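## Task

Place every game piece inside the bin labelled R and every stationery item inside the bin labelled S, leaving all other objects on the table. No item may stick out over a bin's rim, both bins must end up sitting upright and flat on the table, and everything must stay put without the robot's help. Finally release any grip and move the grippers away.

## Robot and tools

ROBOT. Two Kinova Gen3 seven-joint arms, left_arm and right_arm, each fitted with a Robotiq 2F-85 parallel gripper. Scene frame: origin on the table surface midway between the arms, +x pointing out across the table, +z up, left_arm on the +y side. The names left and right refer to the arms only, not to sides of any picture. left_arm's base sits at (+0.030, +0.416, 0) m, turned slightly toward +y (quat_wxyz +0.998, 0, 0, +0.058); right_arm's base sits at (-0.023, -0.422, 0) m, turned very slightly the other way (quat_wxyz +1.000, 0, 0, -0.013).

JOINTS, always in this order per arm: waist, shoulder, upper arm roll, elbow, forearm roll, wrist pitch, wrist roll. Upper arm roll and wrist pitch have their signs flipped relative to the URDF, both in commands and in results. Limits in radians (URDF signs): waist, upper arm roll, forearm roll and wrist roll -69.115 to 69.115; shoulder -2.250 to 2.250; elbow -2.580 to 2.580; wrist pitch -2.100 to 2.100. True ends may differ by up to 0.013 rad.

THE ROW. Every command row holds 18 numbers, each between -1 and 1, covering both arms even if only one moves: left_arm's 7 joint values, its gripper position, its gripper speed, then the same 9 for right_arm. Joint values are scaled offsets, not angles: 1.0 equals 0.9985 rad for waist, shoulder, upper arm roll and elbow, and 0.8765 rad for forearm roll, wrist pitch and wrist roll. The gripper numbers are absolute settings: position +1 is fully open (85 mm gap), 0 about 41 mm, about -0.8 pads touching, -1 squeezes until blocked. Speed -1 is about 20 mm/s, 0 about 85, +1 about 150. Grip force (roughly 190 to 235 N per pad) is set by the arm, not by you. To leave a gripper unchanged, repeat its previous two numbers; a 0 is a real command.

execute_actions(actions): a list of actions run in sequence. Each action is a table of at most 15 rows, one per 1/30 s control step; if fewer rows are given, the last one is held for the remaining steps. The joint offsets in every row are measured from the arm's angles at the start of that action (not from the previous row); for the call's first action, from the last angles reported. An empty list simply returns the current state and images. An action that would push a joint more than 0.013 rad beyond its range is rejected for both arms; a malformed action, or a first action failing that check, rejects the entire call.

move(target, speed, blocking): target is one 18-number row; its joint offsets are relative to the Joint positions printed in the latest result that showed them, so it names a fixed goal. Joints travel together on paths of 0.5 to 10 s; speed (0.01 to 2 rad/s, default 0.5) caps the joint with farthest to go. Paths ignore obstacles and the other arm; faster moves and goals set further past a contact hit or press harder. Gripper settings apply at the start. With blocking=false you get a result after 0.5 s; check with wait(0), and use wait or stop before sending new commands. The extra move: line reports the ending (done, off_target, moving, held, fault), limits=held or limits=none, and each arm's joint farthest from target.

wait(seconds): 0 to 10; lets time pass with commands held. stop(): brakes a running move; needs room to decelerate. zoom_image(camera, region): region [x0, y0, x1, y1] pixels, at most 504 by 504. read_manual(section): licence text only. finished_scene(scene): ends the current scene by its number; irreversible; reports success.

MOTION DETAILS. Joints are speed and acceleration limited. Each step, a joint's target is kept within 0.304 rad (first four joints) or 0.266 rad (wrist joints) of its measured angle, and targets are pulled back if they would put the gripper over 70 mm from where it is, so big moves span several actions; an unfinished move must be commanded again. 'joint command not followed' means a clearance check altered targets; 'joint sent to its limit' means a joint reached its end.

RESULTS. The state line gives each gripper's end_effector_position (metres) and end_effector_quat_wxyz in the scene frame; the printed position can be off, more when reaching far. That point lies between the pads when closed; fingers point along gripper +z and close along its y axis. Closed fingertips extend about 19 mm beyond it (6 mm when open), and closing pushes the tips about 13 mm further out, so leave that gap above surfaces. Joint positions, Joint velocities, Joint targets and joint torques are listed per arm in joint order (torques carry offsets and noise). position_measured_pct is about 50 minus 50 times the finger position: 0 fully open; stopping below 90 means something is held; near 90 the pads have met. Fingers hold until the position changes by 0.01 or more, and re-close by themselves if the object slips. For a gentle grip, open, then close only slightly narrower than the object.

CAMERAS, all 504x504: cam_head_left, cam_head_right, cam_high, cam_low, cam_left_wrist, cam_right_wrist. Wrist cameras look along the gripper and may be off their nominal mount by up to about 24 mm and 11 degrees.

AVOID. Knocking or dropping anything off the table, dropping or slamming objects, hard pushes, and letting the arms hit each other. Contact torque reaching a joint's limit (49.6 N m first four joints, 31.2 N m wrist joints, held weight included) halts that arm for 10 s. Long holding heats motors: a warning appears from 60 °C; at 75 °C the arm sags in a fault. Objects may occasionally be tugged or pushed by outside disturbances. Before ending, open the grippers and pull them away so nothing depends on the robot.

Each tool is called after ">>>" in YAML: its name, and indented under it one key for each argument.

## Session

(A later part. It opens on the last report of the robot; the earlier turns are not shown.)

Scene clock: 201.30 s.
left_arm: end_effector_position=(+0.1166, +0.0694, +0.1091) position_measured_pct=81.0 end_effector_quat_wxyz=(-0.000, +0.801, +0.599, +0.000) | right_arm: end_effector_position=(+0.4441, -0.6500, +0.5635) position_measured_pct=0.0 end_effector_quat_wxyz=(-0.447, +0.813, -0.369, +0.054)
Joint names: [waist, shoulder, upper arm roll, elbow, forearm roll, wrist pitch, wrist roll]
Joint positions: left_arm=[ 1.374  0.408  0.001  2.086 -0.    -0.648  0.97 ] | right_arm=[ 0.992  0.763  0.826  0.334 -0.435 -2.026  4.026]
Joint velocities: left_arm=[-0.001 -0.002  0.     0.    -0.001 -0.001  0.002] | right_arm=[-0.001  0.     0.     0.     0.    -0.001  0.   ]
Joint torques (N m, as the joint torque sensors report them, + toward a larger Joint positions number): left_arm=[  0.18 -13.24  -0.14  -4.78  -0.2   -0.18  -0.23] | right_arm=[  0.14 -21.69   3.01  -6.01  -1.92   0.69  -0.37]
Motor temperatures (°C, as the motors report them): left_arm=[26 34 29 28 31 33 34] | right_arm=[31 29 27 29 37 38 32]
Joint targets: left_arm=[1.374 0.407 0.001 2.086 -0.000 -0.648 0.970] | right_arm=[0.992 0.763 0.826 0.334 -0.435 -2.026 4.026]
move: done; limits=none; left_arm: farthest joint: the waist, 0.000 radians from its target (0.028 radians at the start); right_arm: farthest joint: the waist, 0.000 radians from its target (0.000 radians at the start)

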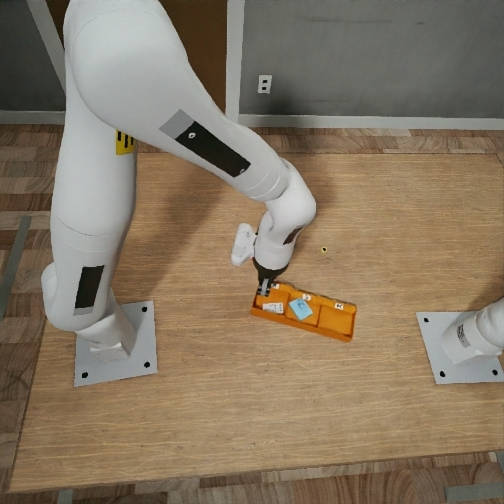

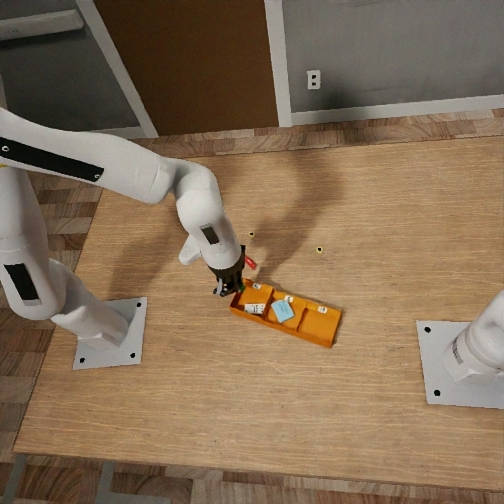

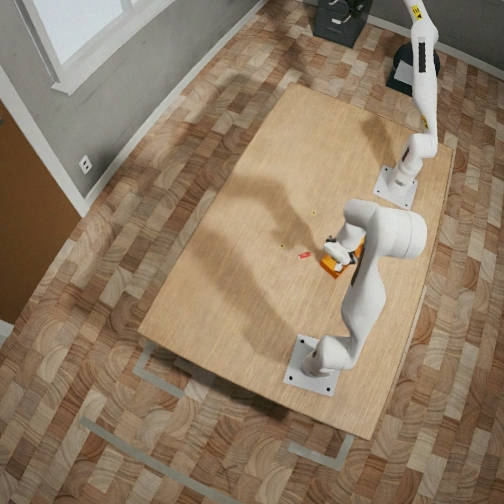

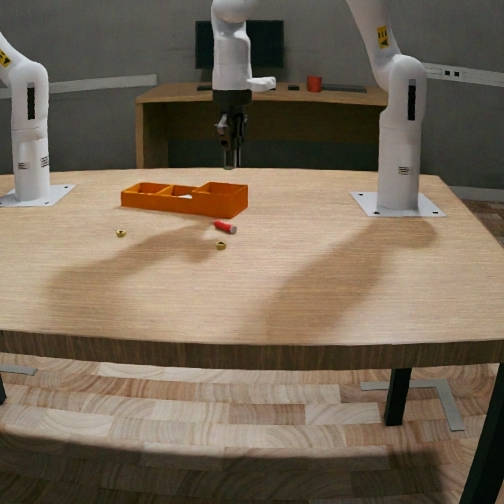

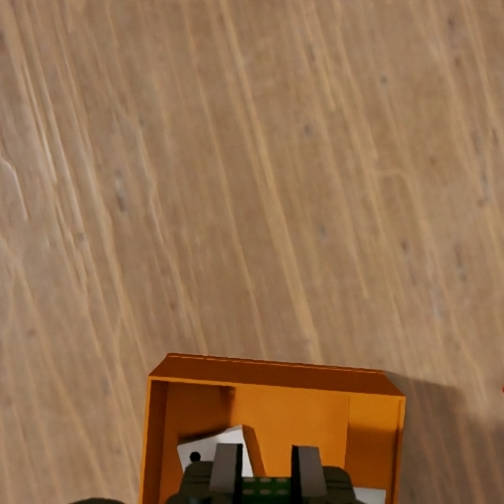

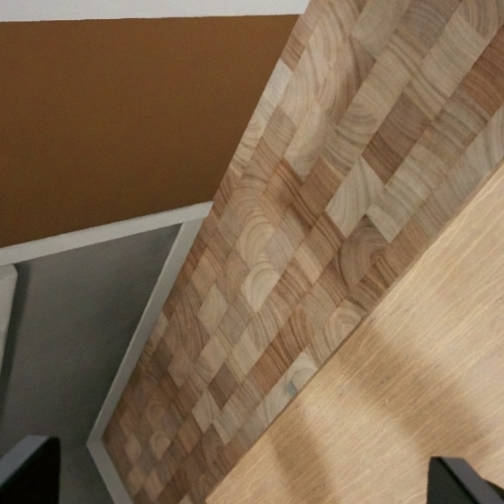

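>>> move:
  target: [0,0.14,0,0.057,0,0.226,0,-1,0.5,0,0,0,0,0,0,0,1,0]
  speed: 0.2

Scene clock: 210.33 s.
left_arm: end_effector_position=(+0.1166, +0.0693, +0.0500) position_measured_pct=81.0 end_effector_quat_wxyz=(+0.001, +0.801, +0.599, +0.000) | right_arm: end_effector_position=(+0.4441, -0.6500, +0.5635) position_measured_pct=0.0 end_effector_quat_wxyz=(-0.447, +0.813, -0.369, +0.054)
Joint names: [waist, shoulder, upper arm roll, elbow, forearm roll, wrist pitch, wrist roll]
Joint positions: left_arm=[ 1.374  0.547  0.001  2.143 -0.    -0.45   0.97 ] | right_arm=[ 0.992  0.763  0.826  0.334 -0.435 -2.026  4.026]
Joint velocities: left_arm=[-0.001  0.003  0.    -0.001 -0.001  0.001  0.   ] | right_arm=[ 0.001 -0.     0.     0.     0.     0.001 -0.   ]
Joint torques (N m, as the joint torque sensors report them, + toward a larger Joint positions number): left_arm=[  0.17 -14.55  -0.12  -3.33  -0.15  -0.25  -0.26] | right_arm=[  0.17 -21.53   3.12  -6.01  -1.88   0.71  -0.31]
Motor temperatures (°C, as the motors report them): left_arm=[26 34 29 28 31 33 34] | right_arm=[31 29 27 29 37 38 32]
Joint targets: left_arm=[1.374 0.547 0.001 2.143 -0.000 -0.450 0.970] | right_arm=[0.992 0.763 0.826 0.334 -0.435 -2.026 4.026]
move: done; limits=none; left_arm: farthest joint: the shoulder, 0.001 radians from its target (0.141 radians at the start); right_arm: farthest joint: the waist, 0.000 radians from its target (0.000 radians at the start)

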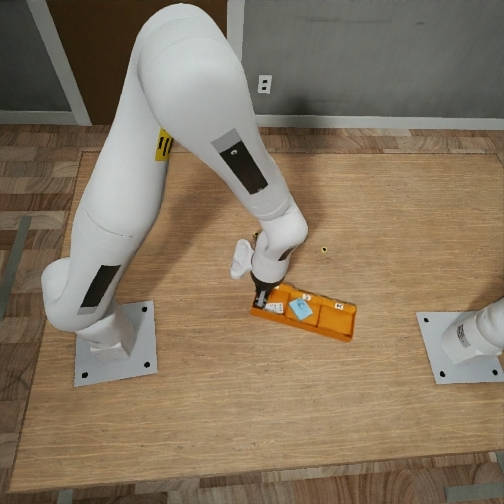

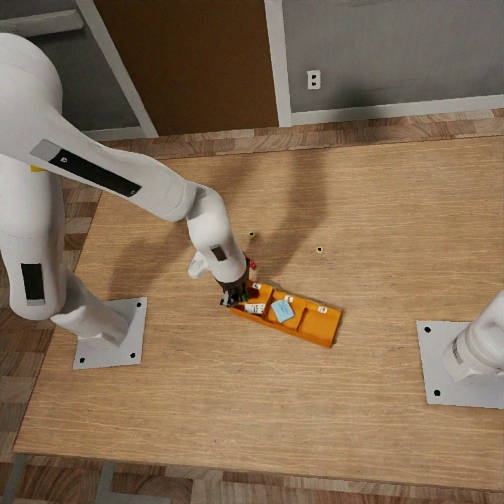

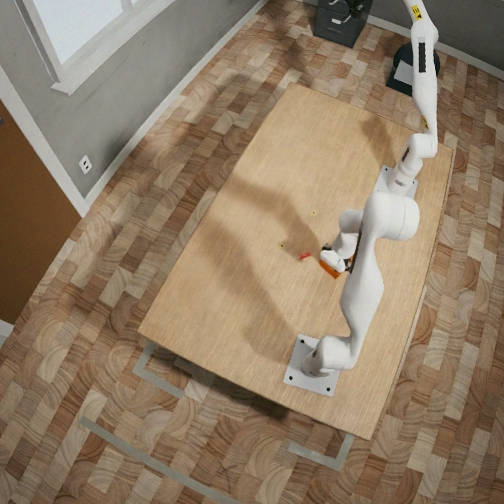

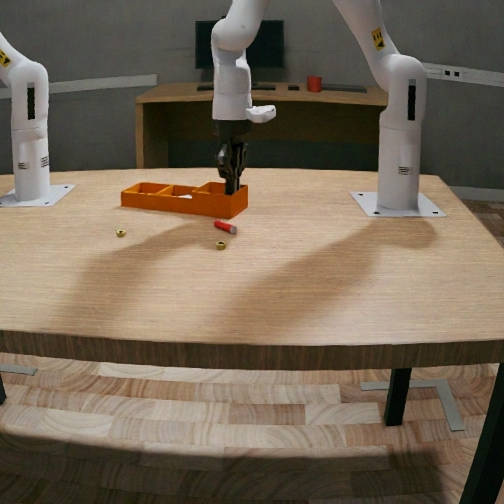

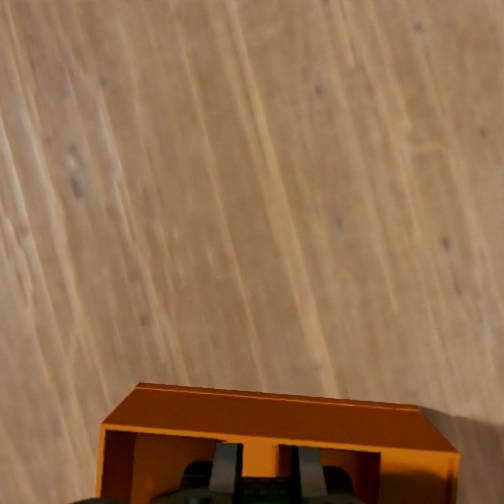

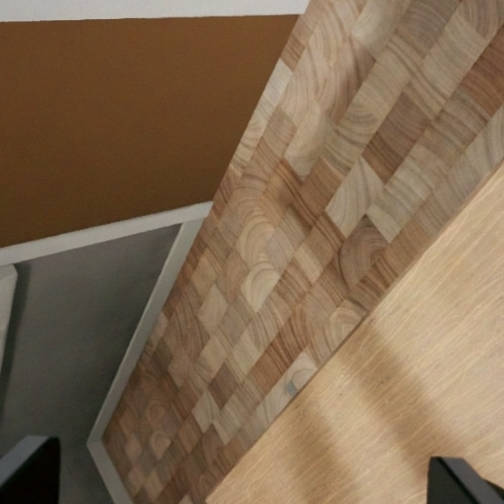

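>>> move:
  target: [0,0.024,0,0.008,0,0.036,0,-1,0.5,0,0,0,0,0,0,0,1,0]
  speed: 0.1

>>> move:
  target: [0,0,0,0,0,0,0,-0.4,0,0,0,0,0,0,0,0,1,0]

>>> move:
  target: [0,-0.22,0,-0.08,0,-0.34,0,-0.4,0,0,0,0,0,0,0,0,1,0]

>>> move:
  target: [0.156,0.26,0,-0.47,0,-0.24,0.16,-0.4,0,0,0,0,0,0,0,0,1,0]
  speed: 0.8

Scene clock: 218.03 s.
left_arm: end_effector_position=(+0.1164, +0.0699, +0.0405) position_measured_pct=81.0 end_effector_quat_wxyz=(+0.001, +0.801, +0.599, +0.000) | right_arm: end_effector_position=(+0.4441, -0.6500, +0.5635) position_measured_pct=0.0 end_effector_quat_wxyz=(-0.447, +0.813, -0.369, +0.054)
Joint names: [waist, shoulder, upper arm roll, elbow, forearm roll, wrist pitch, wrist roll]
Joint positions: left_arm=[ 1.374  0.571  0.001  2.151 -0.    -0.419  0.97 ] | right_arm=[ 0.992  0.763  0.826  0.334 -0.435 -2.026  4.026]
Joint velocities: left_arm=[-0.001  0.001 -0.001 -0.     0.001  0.    -0.001] | right_arm=[-0.001 -0.001 -0.     0.    -0.001 -0.    -0.   ]
Joint torques (N m, as the joint torque sensors report them, + toward a larger Joint positions number): left_arm=[  0.24 -14.4   -0.29  -3.05  -0.11  -0.19  -0.26] | right_arm=[  0.22 -21.72   3.2   -6.11  -1.85   0.61  -0.26]
Motor temperatures (°C, as the motors report them): left_arm=[26 34 29 28 31 33 34] | right_arm=[31 29 27 29 37 38 32]
Joint targets: left_arm=[1.374 0.571 0.001 2.151 -0.000 -0.419 0.970] | right_arm=[0.992 0.763 0.826 0.334 -0.435 -2.026 4.026]
move: done; limits=none; left_arm: farthest joint: the waist, 0.000 radians from its target (0.000 radians at the start); right_arm: farthest joint: the waist, 0.000 radians from its target (0.000 radians at the start)

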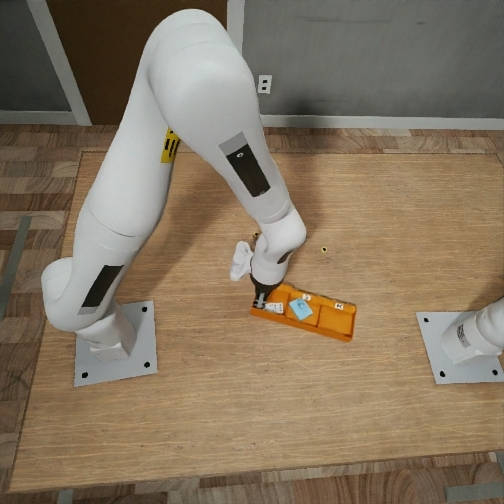

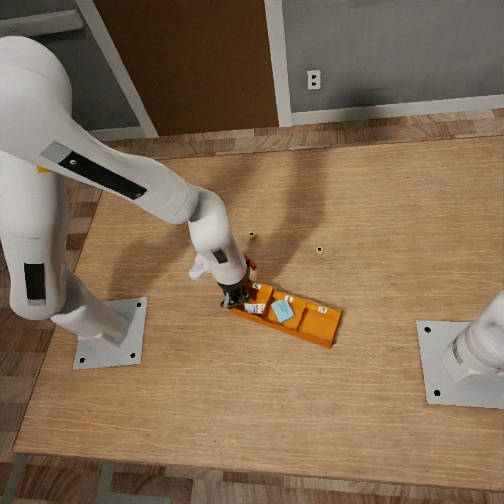

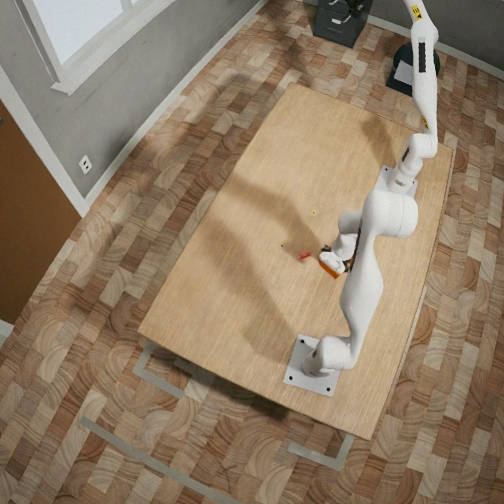

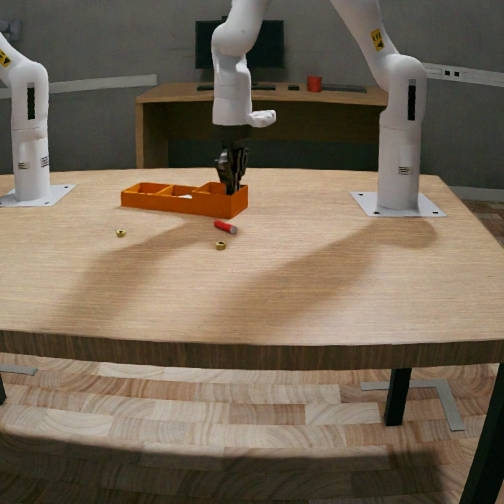

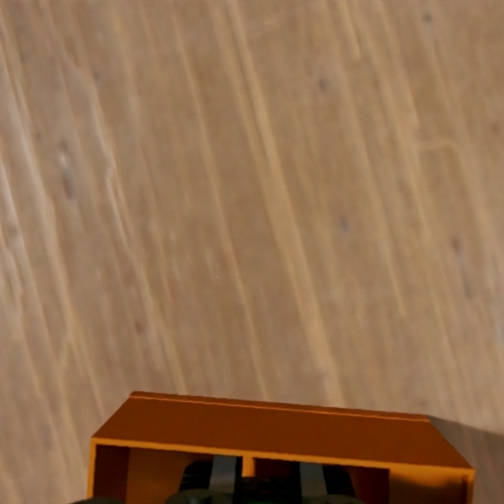

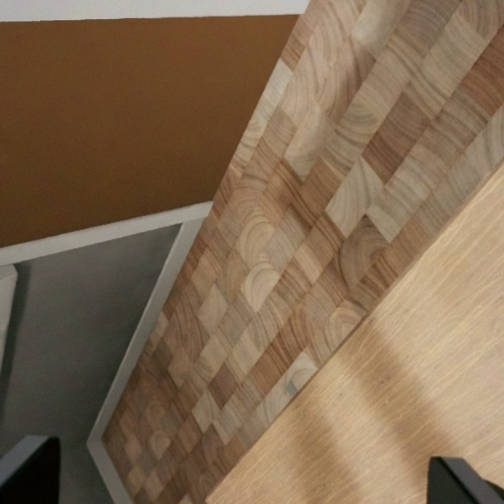

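Scene clock: 218.53 s.
left_arm: end_effector_position=(+0.1164, +0.0699, +0.0405) position_measured_pct=69.8 end_effector_quat_wxyz=(+0.001, +0.801, +0.599, +0.000) | right_arm: end_effector_position=(+0.4441, -0.6500, +0.5635) position_measured_pct=0.0 end_effector_quat_wxyz=(-0.447, +0.813, -0.369, +0.054)
Joint names: [waist, shoulder, upper arm roll, elbow, forearm roll, wrist pitch, wrist roll]
Joint positions: left_arm=[ 1.374  0.571  0.001  2.151 -0.    -0.419  0.97 ] | right_arm=[ 0.992  0.763  0.826  0.334 -0.435 -2.026  4.026]
Joint velocities: left_arm=[-0.     0.     0.    -0.    -0.     0.    -0.002] | right_arm=[-0.001 -0.001  0.    -0.    -0.002  0.     0.   ]
Joint torques (N m, as the joint torque sensors report them, + toward a larger Joint positions number): left_arm=[  0.21 -14.67  -0.15  -3.11  -0.1   -0.16  -0.23] | right_arm=[  0.13 -21.7    3.02  -5.94  -1.98   0.62  -0.37]
Motor temperatures (°C, as the motors report them): left_arm=[26 34 29 28 31 33 34] | right_arm=[31 29 27 29 37 38 32]
Joint targets: left_arm=[1.374 0.571 0.001 2.151 -0.000 -0.419 0.970] | right_arm=[0.992 0.763 0.826 0.334 -0.435 -2.026 4.026]
move: done; limits=none; left_arm: farthest joint: the waist, 0.000 radians from its target (0.000 radians at the start); right_arm: farthest joint: the waist, 0.000 radians from its target (0.000 radians at the start)

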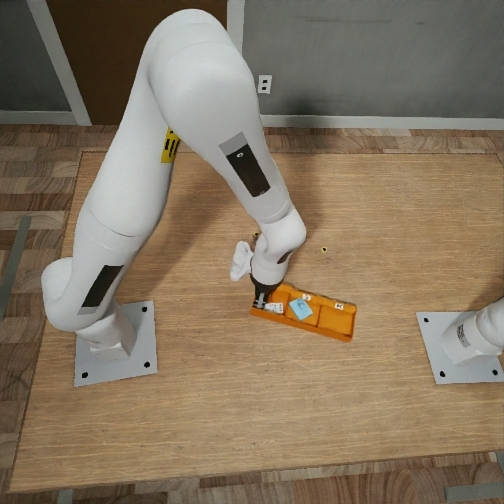

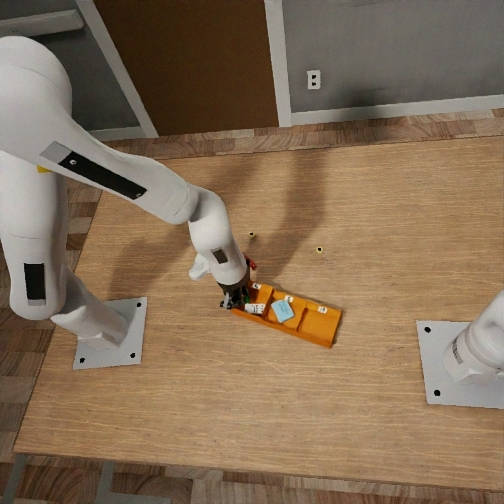

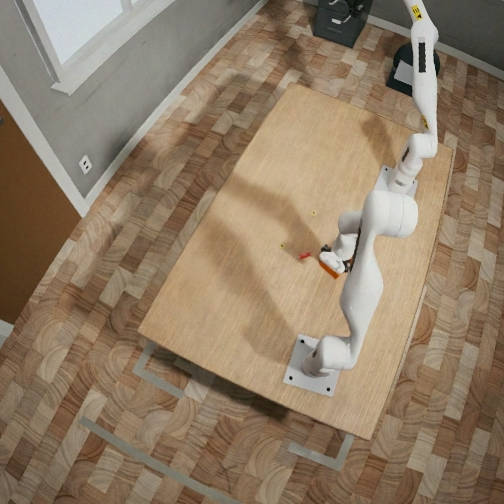

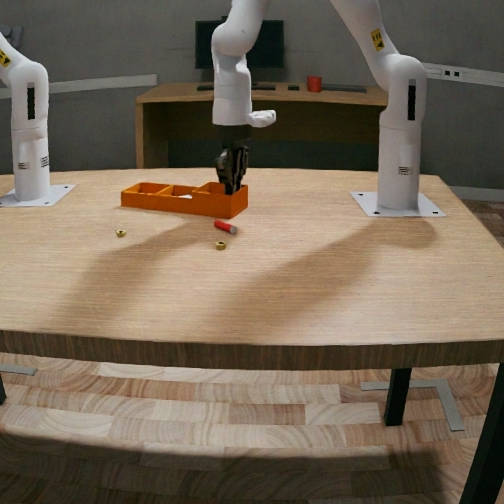

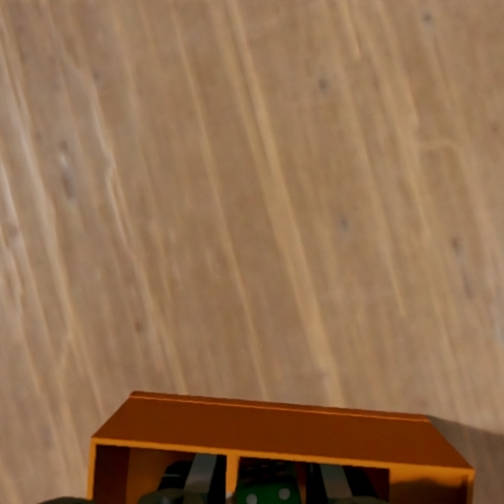

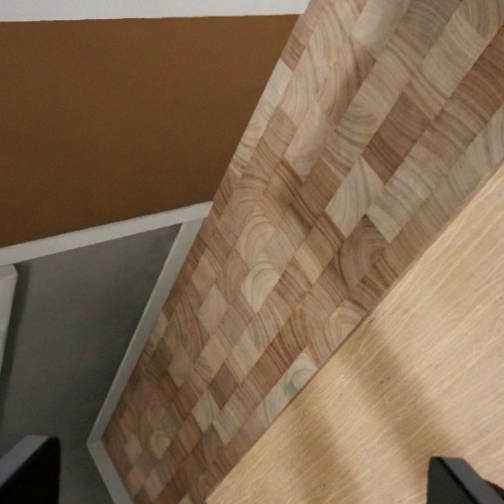

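Scene clock: 219.67 s.
left_arm: end_effector_position=(+0.1154, +0.0729, +0.1320) position_measured_pct=69.8 end_effector_quat_wxyz=(+0.001, +0.801, +0.599, -0.000) | right_arm: end_effector_position=(+0.4441, -0.6500, +0.5635) position_measured_pct=0.0 end_effector_quat_wxyz=(-0.447, +0.813, -0.369, +0.054)
Joint names: [waist, shoulder, upper arm roll, elbow, forearm roll, wrist pitch, wrist roll]
Joint positions: left_arm=[ 1.374  0.351  0.001  2.071 -0.    -0.717  0.97 ] | right_arm=[ 0.992  0.763  0.826  0.334 -0.435 -2.026  4.026]
Joint velocities: left_arm=[ 0.    -0.002  0.    -0.    -0.     0.    -0.   ] | right_arm=[-0.002  0.001 -0.    -0.    -0.001  0.    -0.   ]
Joint torques (N m, as the joint torque sensors report them, + toward a larger Joint positions number): left_arm=[  0.04 -12.84  -0.16  -5.35  -0.19  -0.21  -0.19] | right_arm=[  0.13 -21.69   3.25  -5.99  -1.89   0.66  -0.33]
Motor temperatures (°C, as the motors report them): left_arm=[26 34 29 28 31 33 34] | right_arm=[31 29 27 29 37 38 32]
Joint targets: left_arm=[1.374 0.351 0.001 2.071 -0.000 -0.717 0.970] | right_arm=[0.992 0.763 0.826 0.334 -0.435 -2.026 4.026]
move: done; limits=none; left_arm: farthest joint: the waist, 0.000 radians from its target (0.000 radians at the start); right_arm: farthest joint: the waist, 0.000 radians from its target (0.000 radians at the start)

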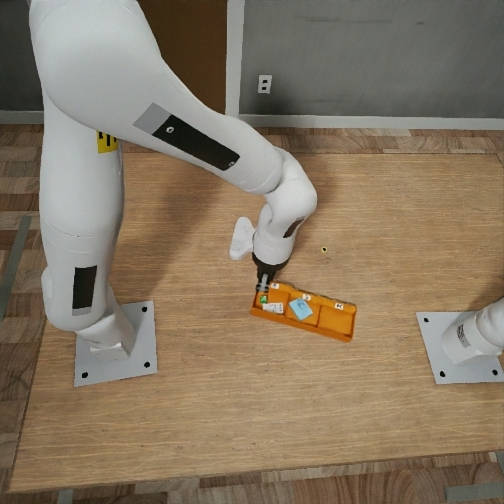

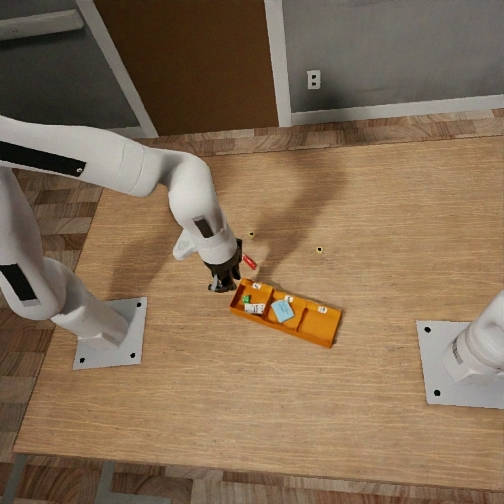

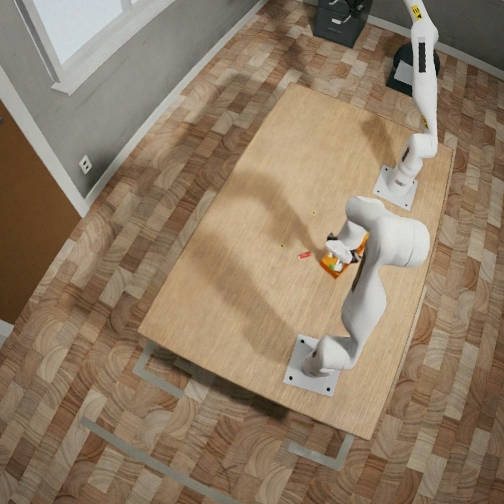

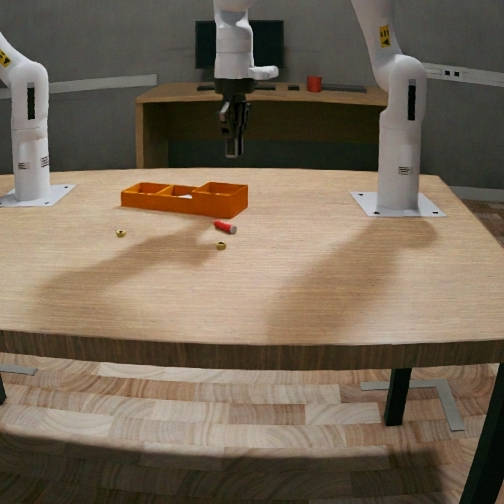

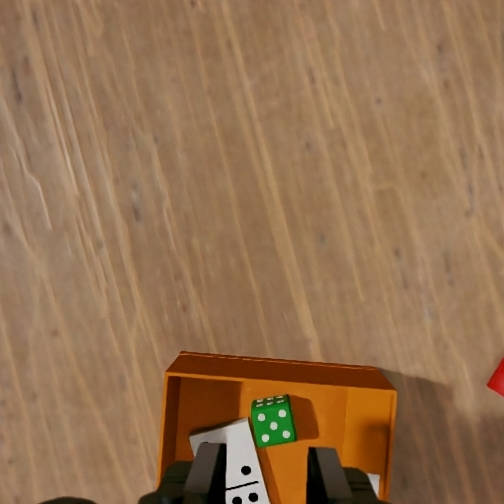

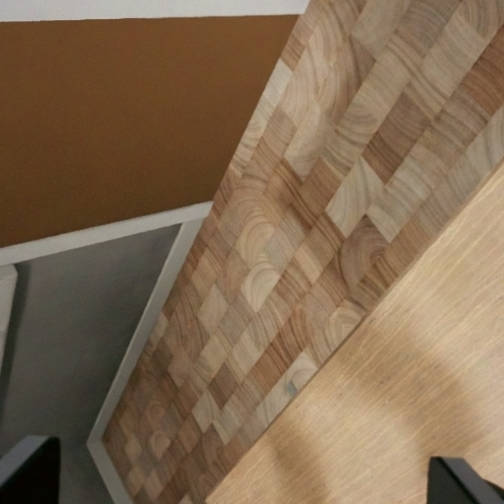

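Scene clock: 220.93 s.
left_arm: end_effector_position=(+0.0834, -0.0755, +0.1300) position_measured_pct=69.8 end_effector_quat_wxyz=(+0.001, +0.806, +0.592, -0.000) | right_arm: end_effector_position=(+0.4441, -0.6500, +0.5635) position_measured_pct=0.0 end_effector_quat_wxyz=(-0.447, +0.813, -0.369, +0.054)
Joint names: [waist, shoulder, upper arm roll, elbow, forearm roll, wrist pitch, wrist roll]
Joint positions: left_arm=[ 1.53   0.611  0.001  1.602 -0.    -0.927  1.11 ] | right_arm=[ 0.992  0.763  0.826  0.334 -0.435 -2.026  4.026]
Joint velocities: left_arm=[ 0.002  0.005  0.001 -0.001 -0.001  0.    -0.003] | right_arm=[-0.001  0.001  0.    -0.001 -0.001  0.001 -0.   ]
Joint torques (N m, as the joint torque sensors report them, + toward a larger Joint positions number): left_arm=[  0.31 -18.96  -0.14  -6.53  -0.23  -0.31  -0.26] | right_arm=[  0.02 -21.8    3.05  -5.94  -1.98   0.66  -0.34]
Motor temperatures (°C, as the motors report them): left_arm=[26 34 29 28 31 33 34] | right_arm=[31 29 27 29 37 38 32]
Joint targets: left_arm=[1.530 0.611 0.001 1.602 -0.000 -0.927 1.110] | right_arm=[0.992 0.763 0.826 0.334 -0.435 -2.026 4.026]
move: done; limits=none; left_arm: farthest joint: the waist, 0.000 radians from its target (0.156 radians at the start); right_arm: farthest joint: the waist, 0.000 radians from its target (0.000 radians at the start)

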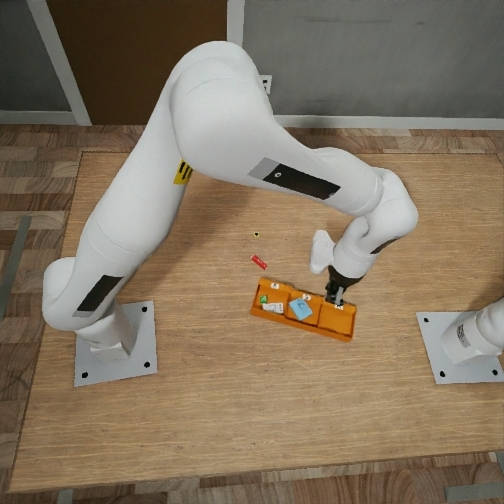

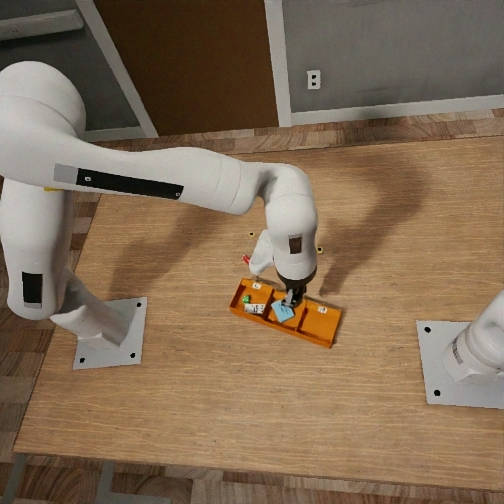

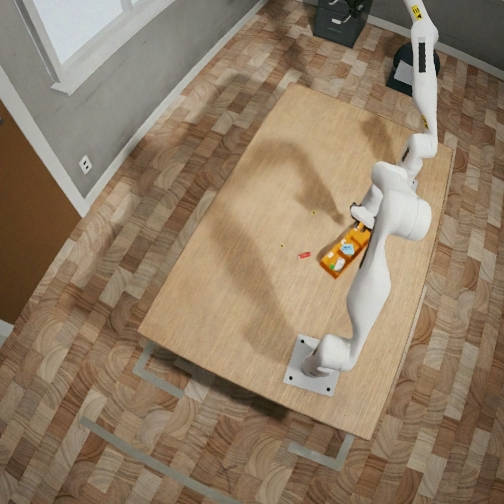

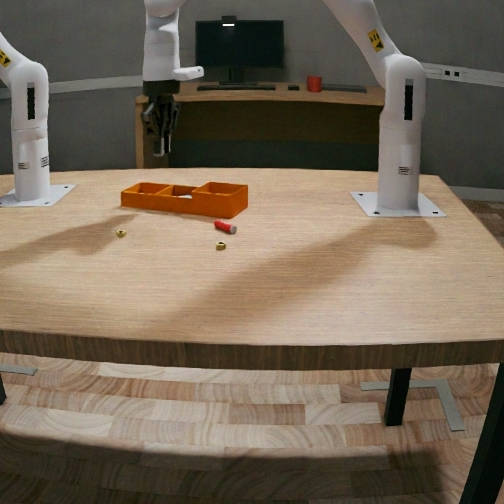

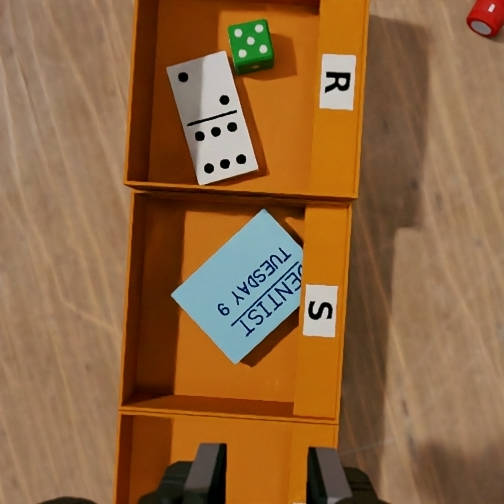

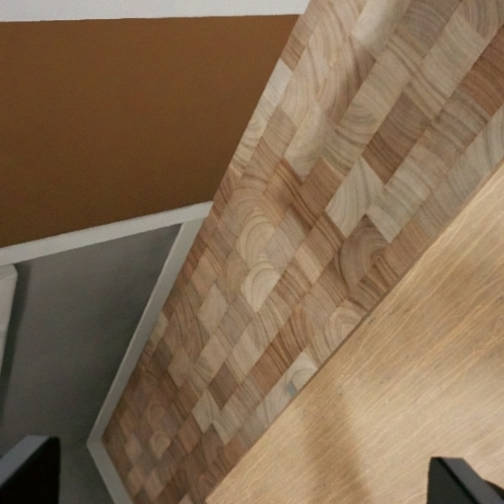

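>>> move:
  target: [-0.7,-0.25,0,0,0,-0.2,0,0.4,0,0,0,0,0,0,0,0,1,0]
  speed: 1.0

>>> zoom_image:
  camera: "cam_low"
  region: [110,165,260,225]

Scene clock: 225.17 s.
left_arm: end_effector_position=(+0.3637, +0.0941, +0.2478) position_measured_pct=29.8 end_effector_quat_wxyz=(+0.038, +0.554, +0.832, -0.005) | right_arm: end_effector_position=(+0.4441, -0.6500, +0.5635) position_measured_pct=0.0 end_effector_quat_wxyz=(-0.447, +0.813, -0.369, +0.054)
Joint names: [waist, shoulder, upper arm roll, elbow, forearm roll, wrist pitch, wrist roll]
Joint positions: left_arm=[ 0.831  0.361  0.001  1.602 -0.    -1.102  1.11 ] | right_arm=[ 0.992  0.763  0.826  0.334 -0.435 -2.026  4.026]
Joint velocities: left_arm=[-0.003  0.    -0.001  0.    -0.    -0.     0.   ] | right_arm=[ 0.001  0.001 -0.     0.001 -0.003  0.001  0.   ]
Joint torques (N m, as the joint torque sensors report them, + toward a larger Joint positions number): left_arm=[  0.41 -15.71  -0.17  -7.84  -0.25   0.02  -0.3 ] | right_arm=[  0.03 -21.7    3.21  -5.97  -1.91   0.76  -0.41]
Motor temperatures (°C, as the motors report them): left_arm=[26 34 29 28 31 33 34] | right_arm=[31 29 27 29 37 38 32]
Joint targets: left_arm=[0.831 0.361 0.001 1.602 -0.000 -1.102 1.110] | right_arm=[0.992 0.763 0.826 0.334 -0.435 -2.026 4.026]
move: done; limits=none; left_arm: farthest joint: the waist, 0.000 radians from its target (0.699 radians at the start); right_arm: farthest joint: the waist, 0.000 radians from its target (0.000 radians at the start)

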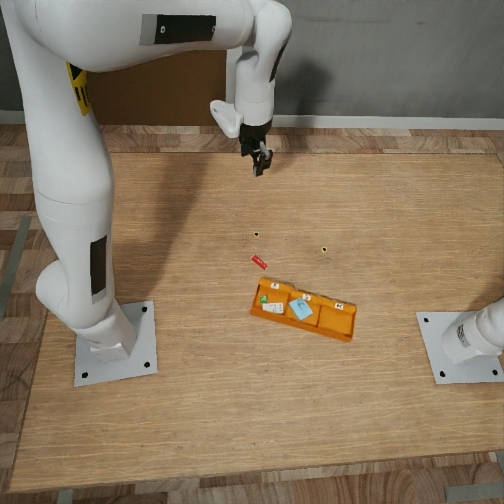

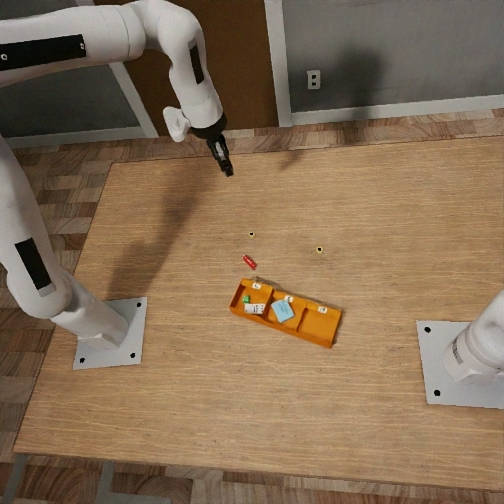

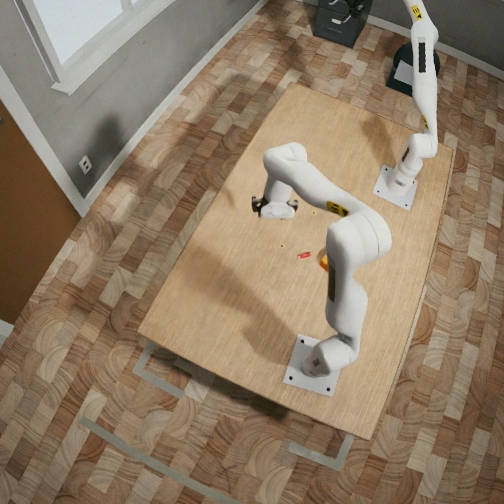

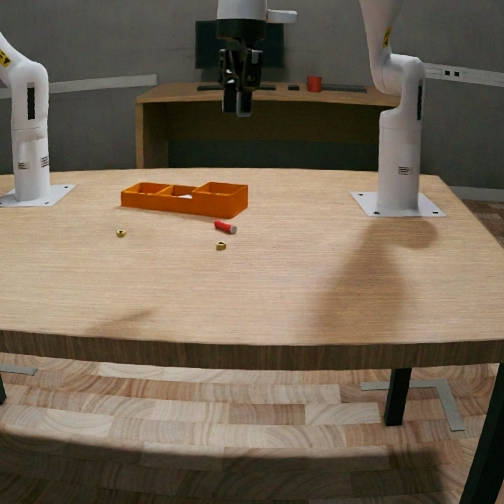

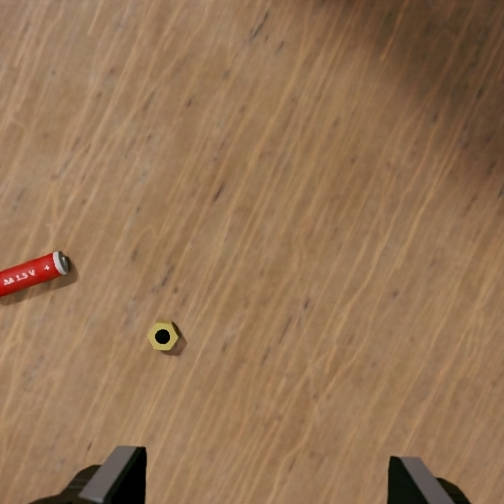

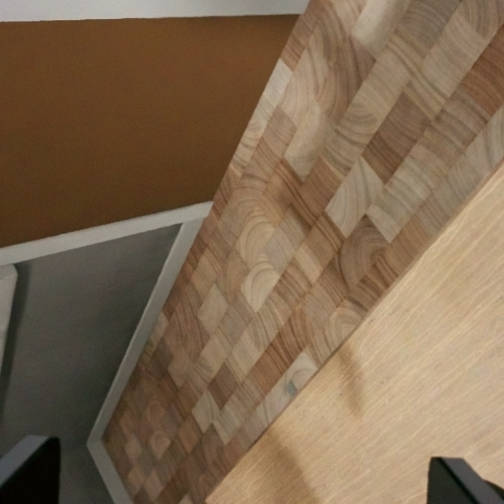

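Region (110, 165, 260, 225) of cam_low's 504x504 image, scaled by 3.360, with more detail than that image has; it fills the top 202 rows of this view, and the rest is white.

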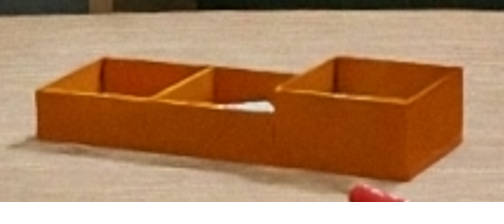

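>>> finished_scene:
  scene: 1

The scene is finished: the task was done.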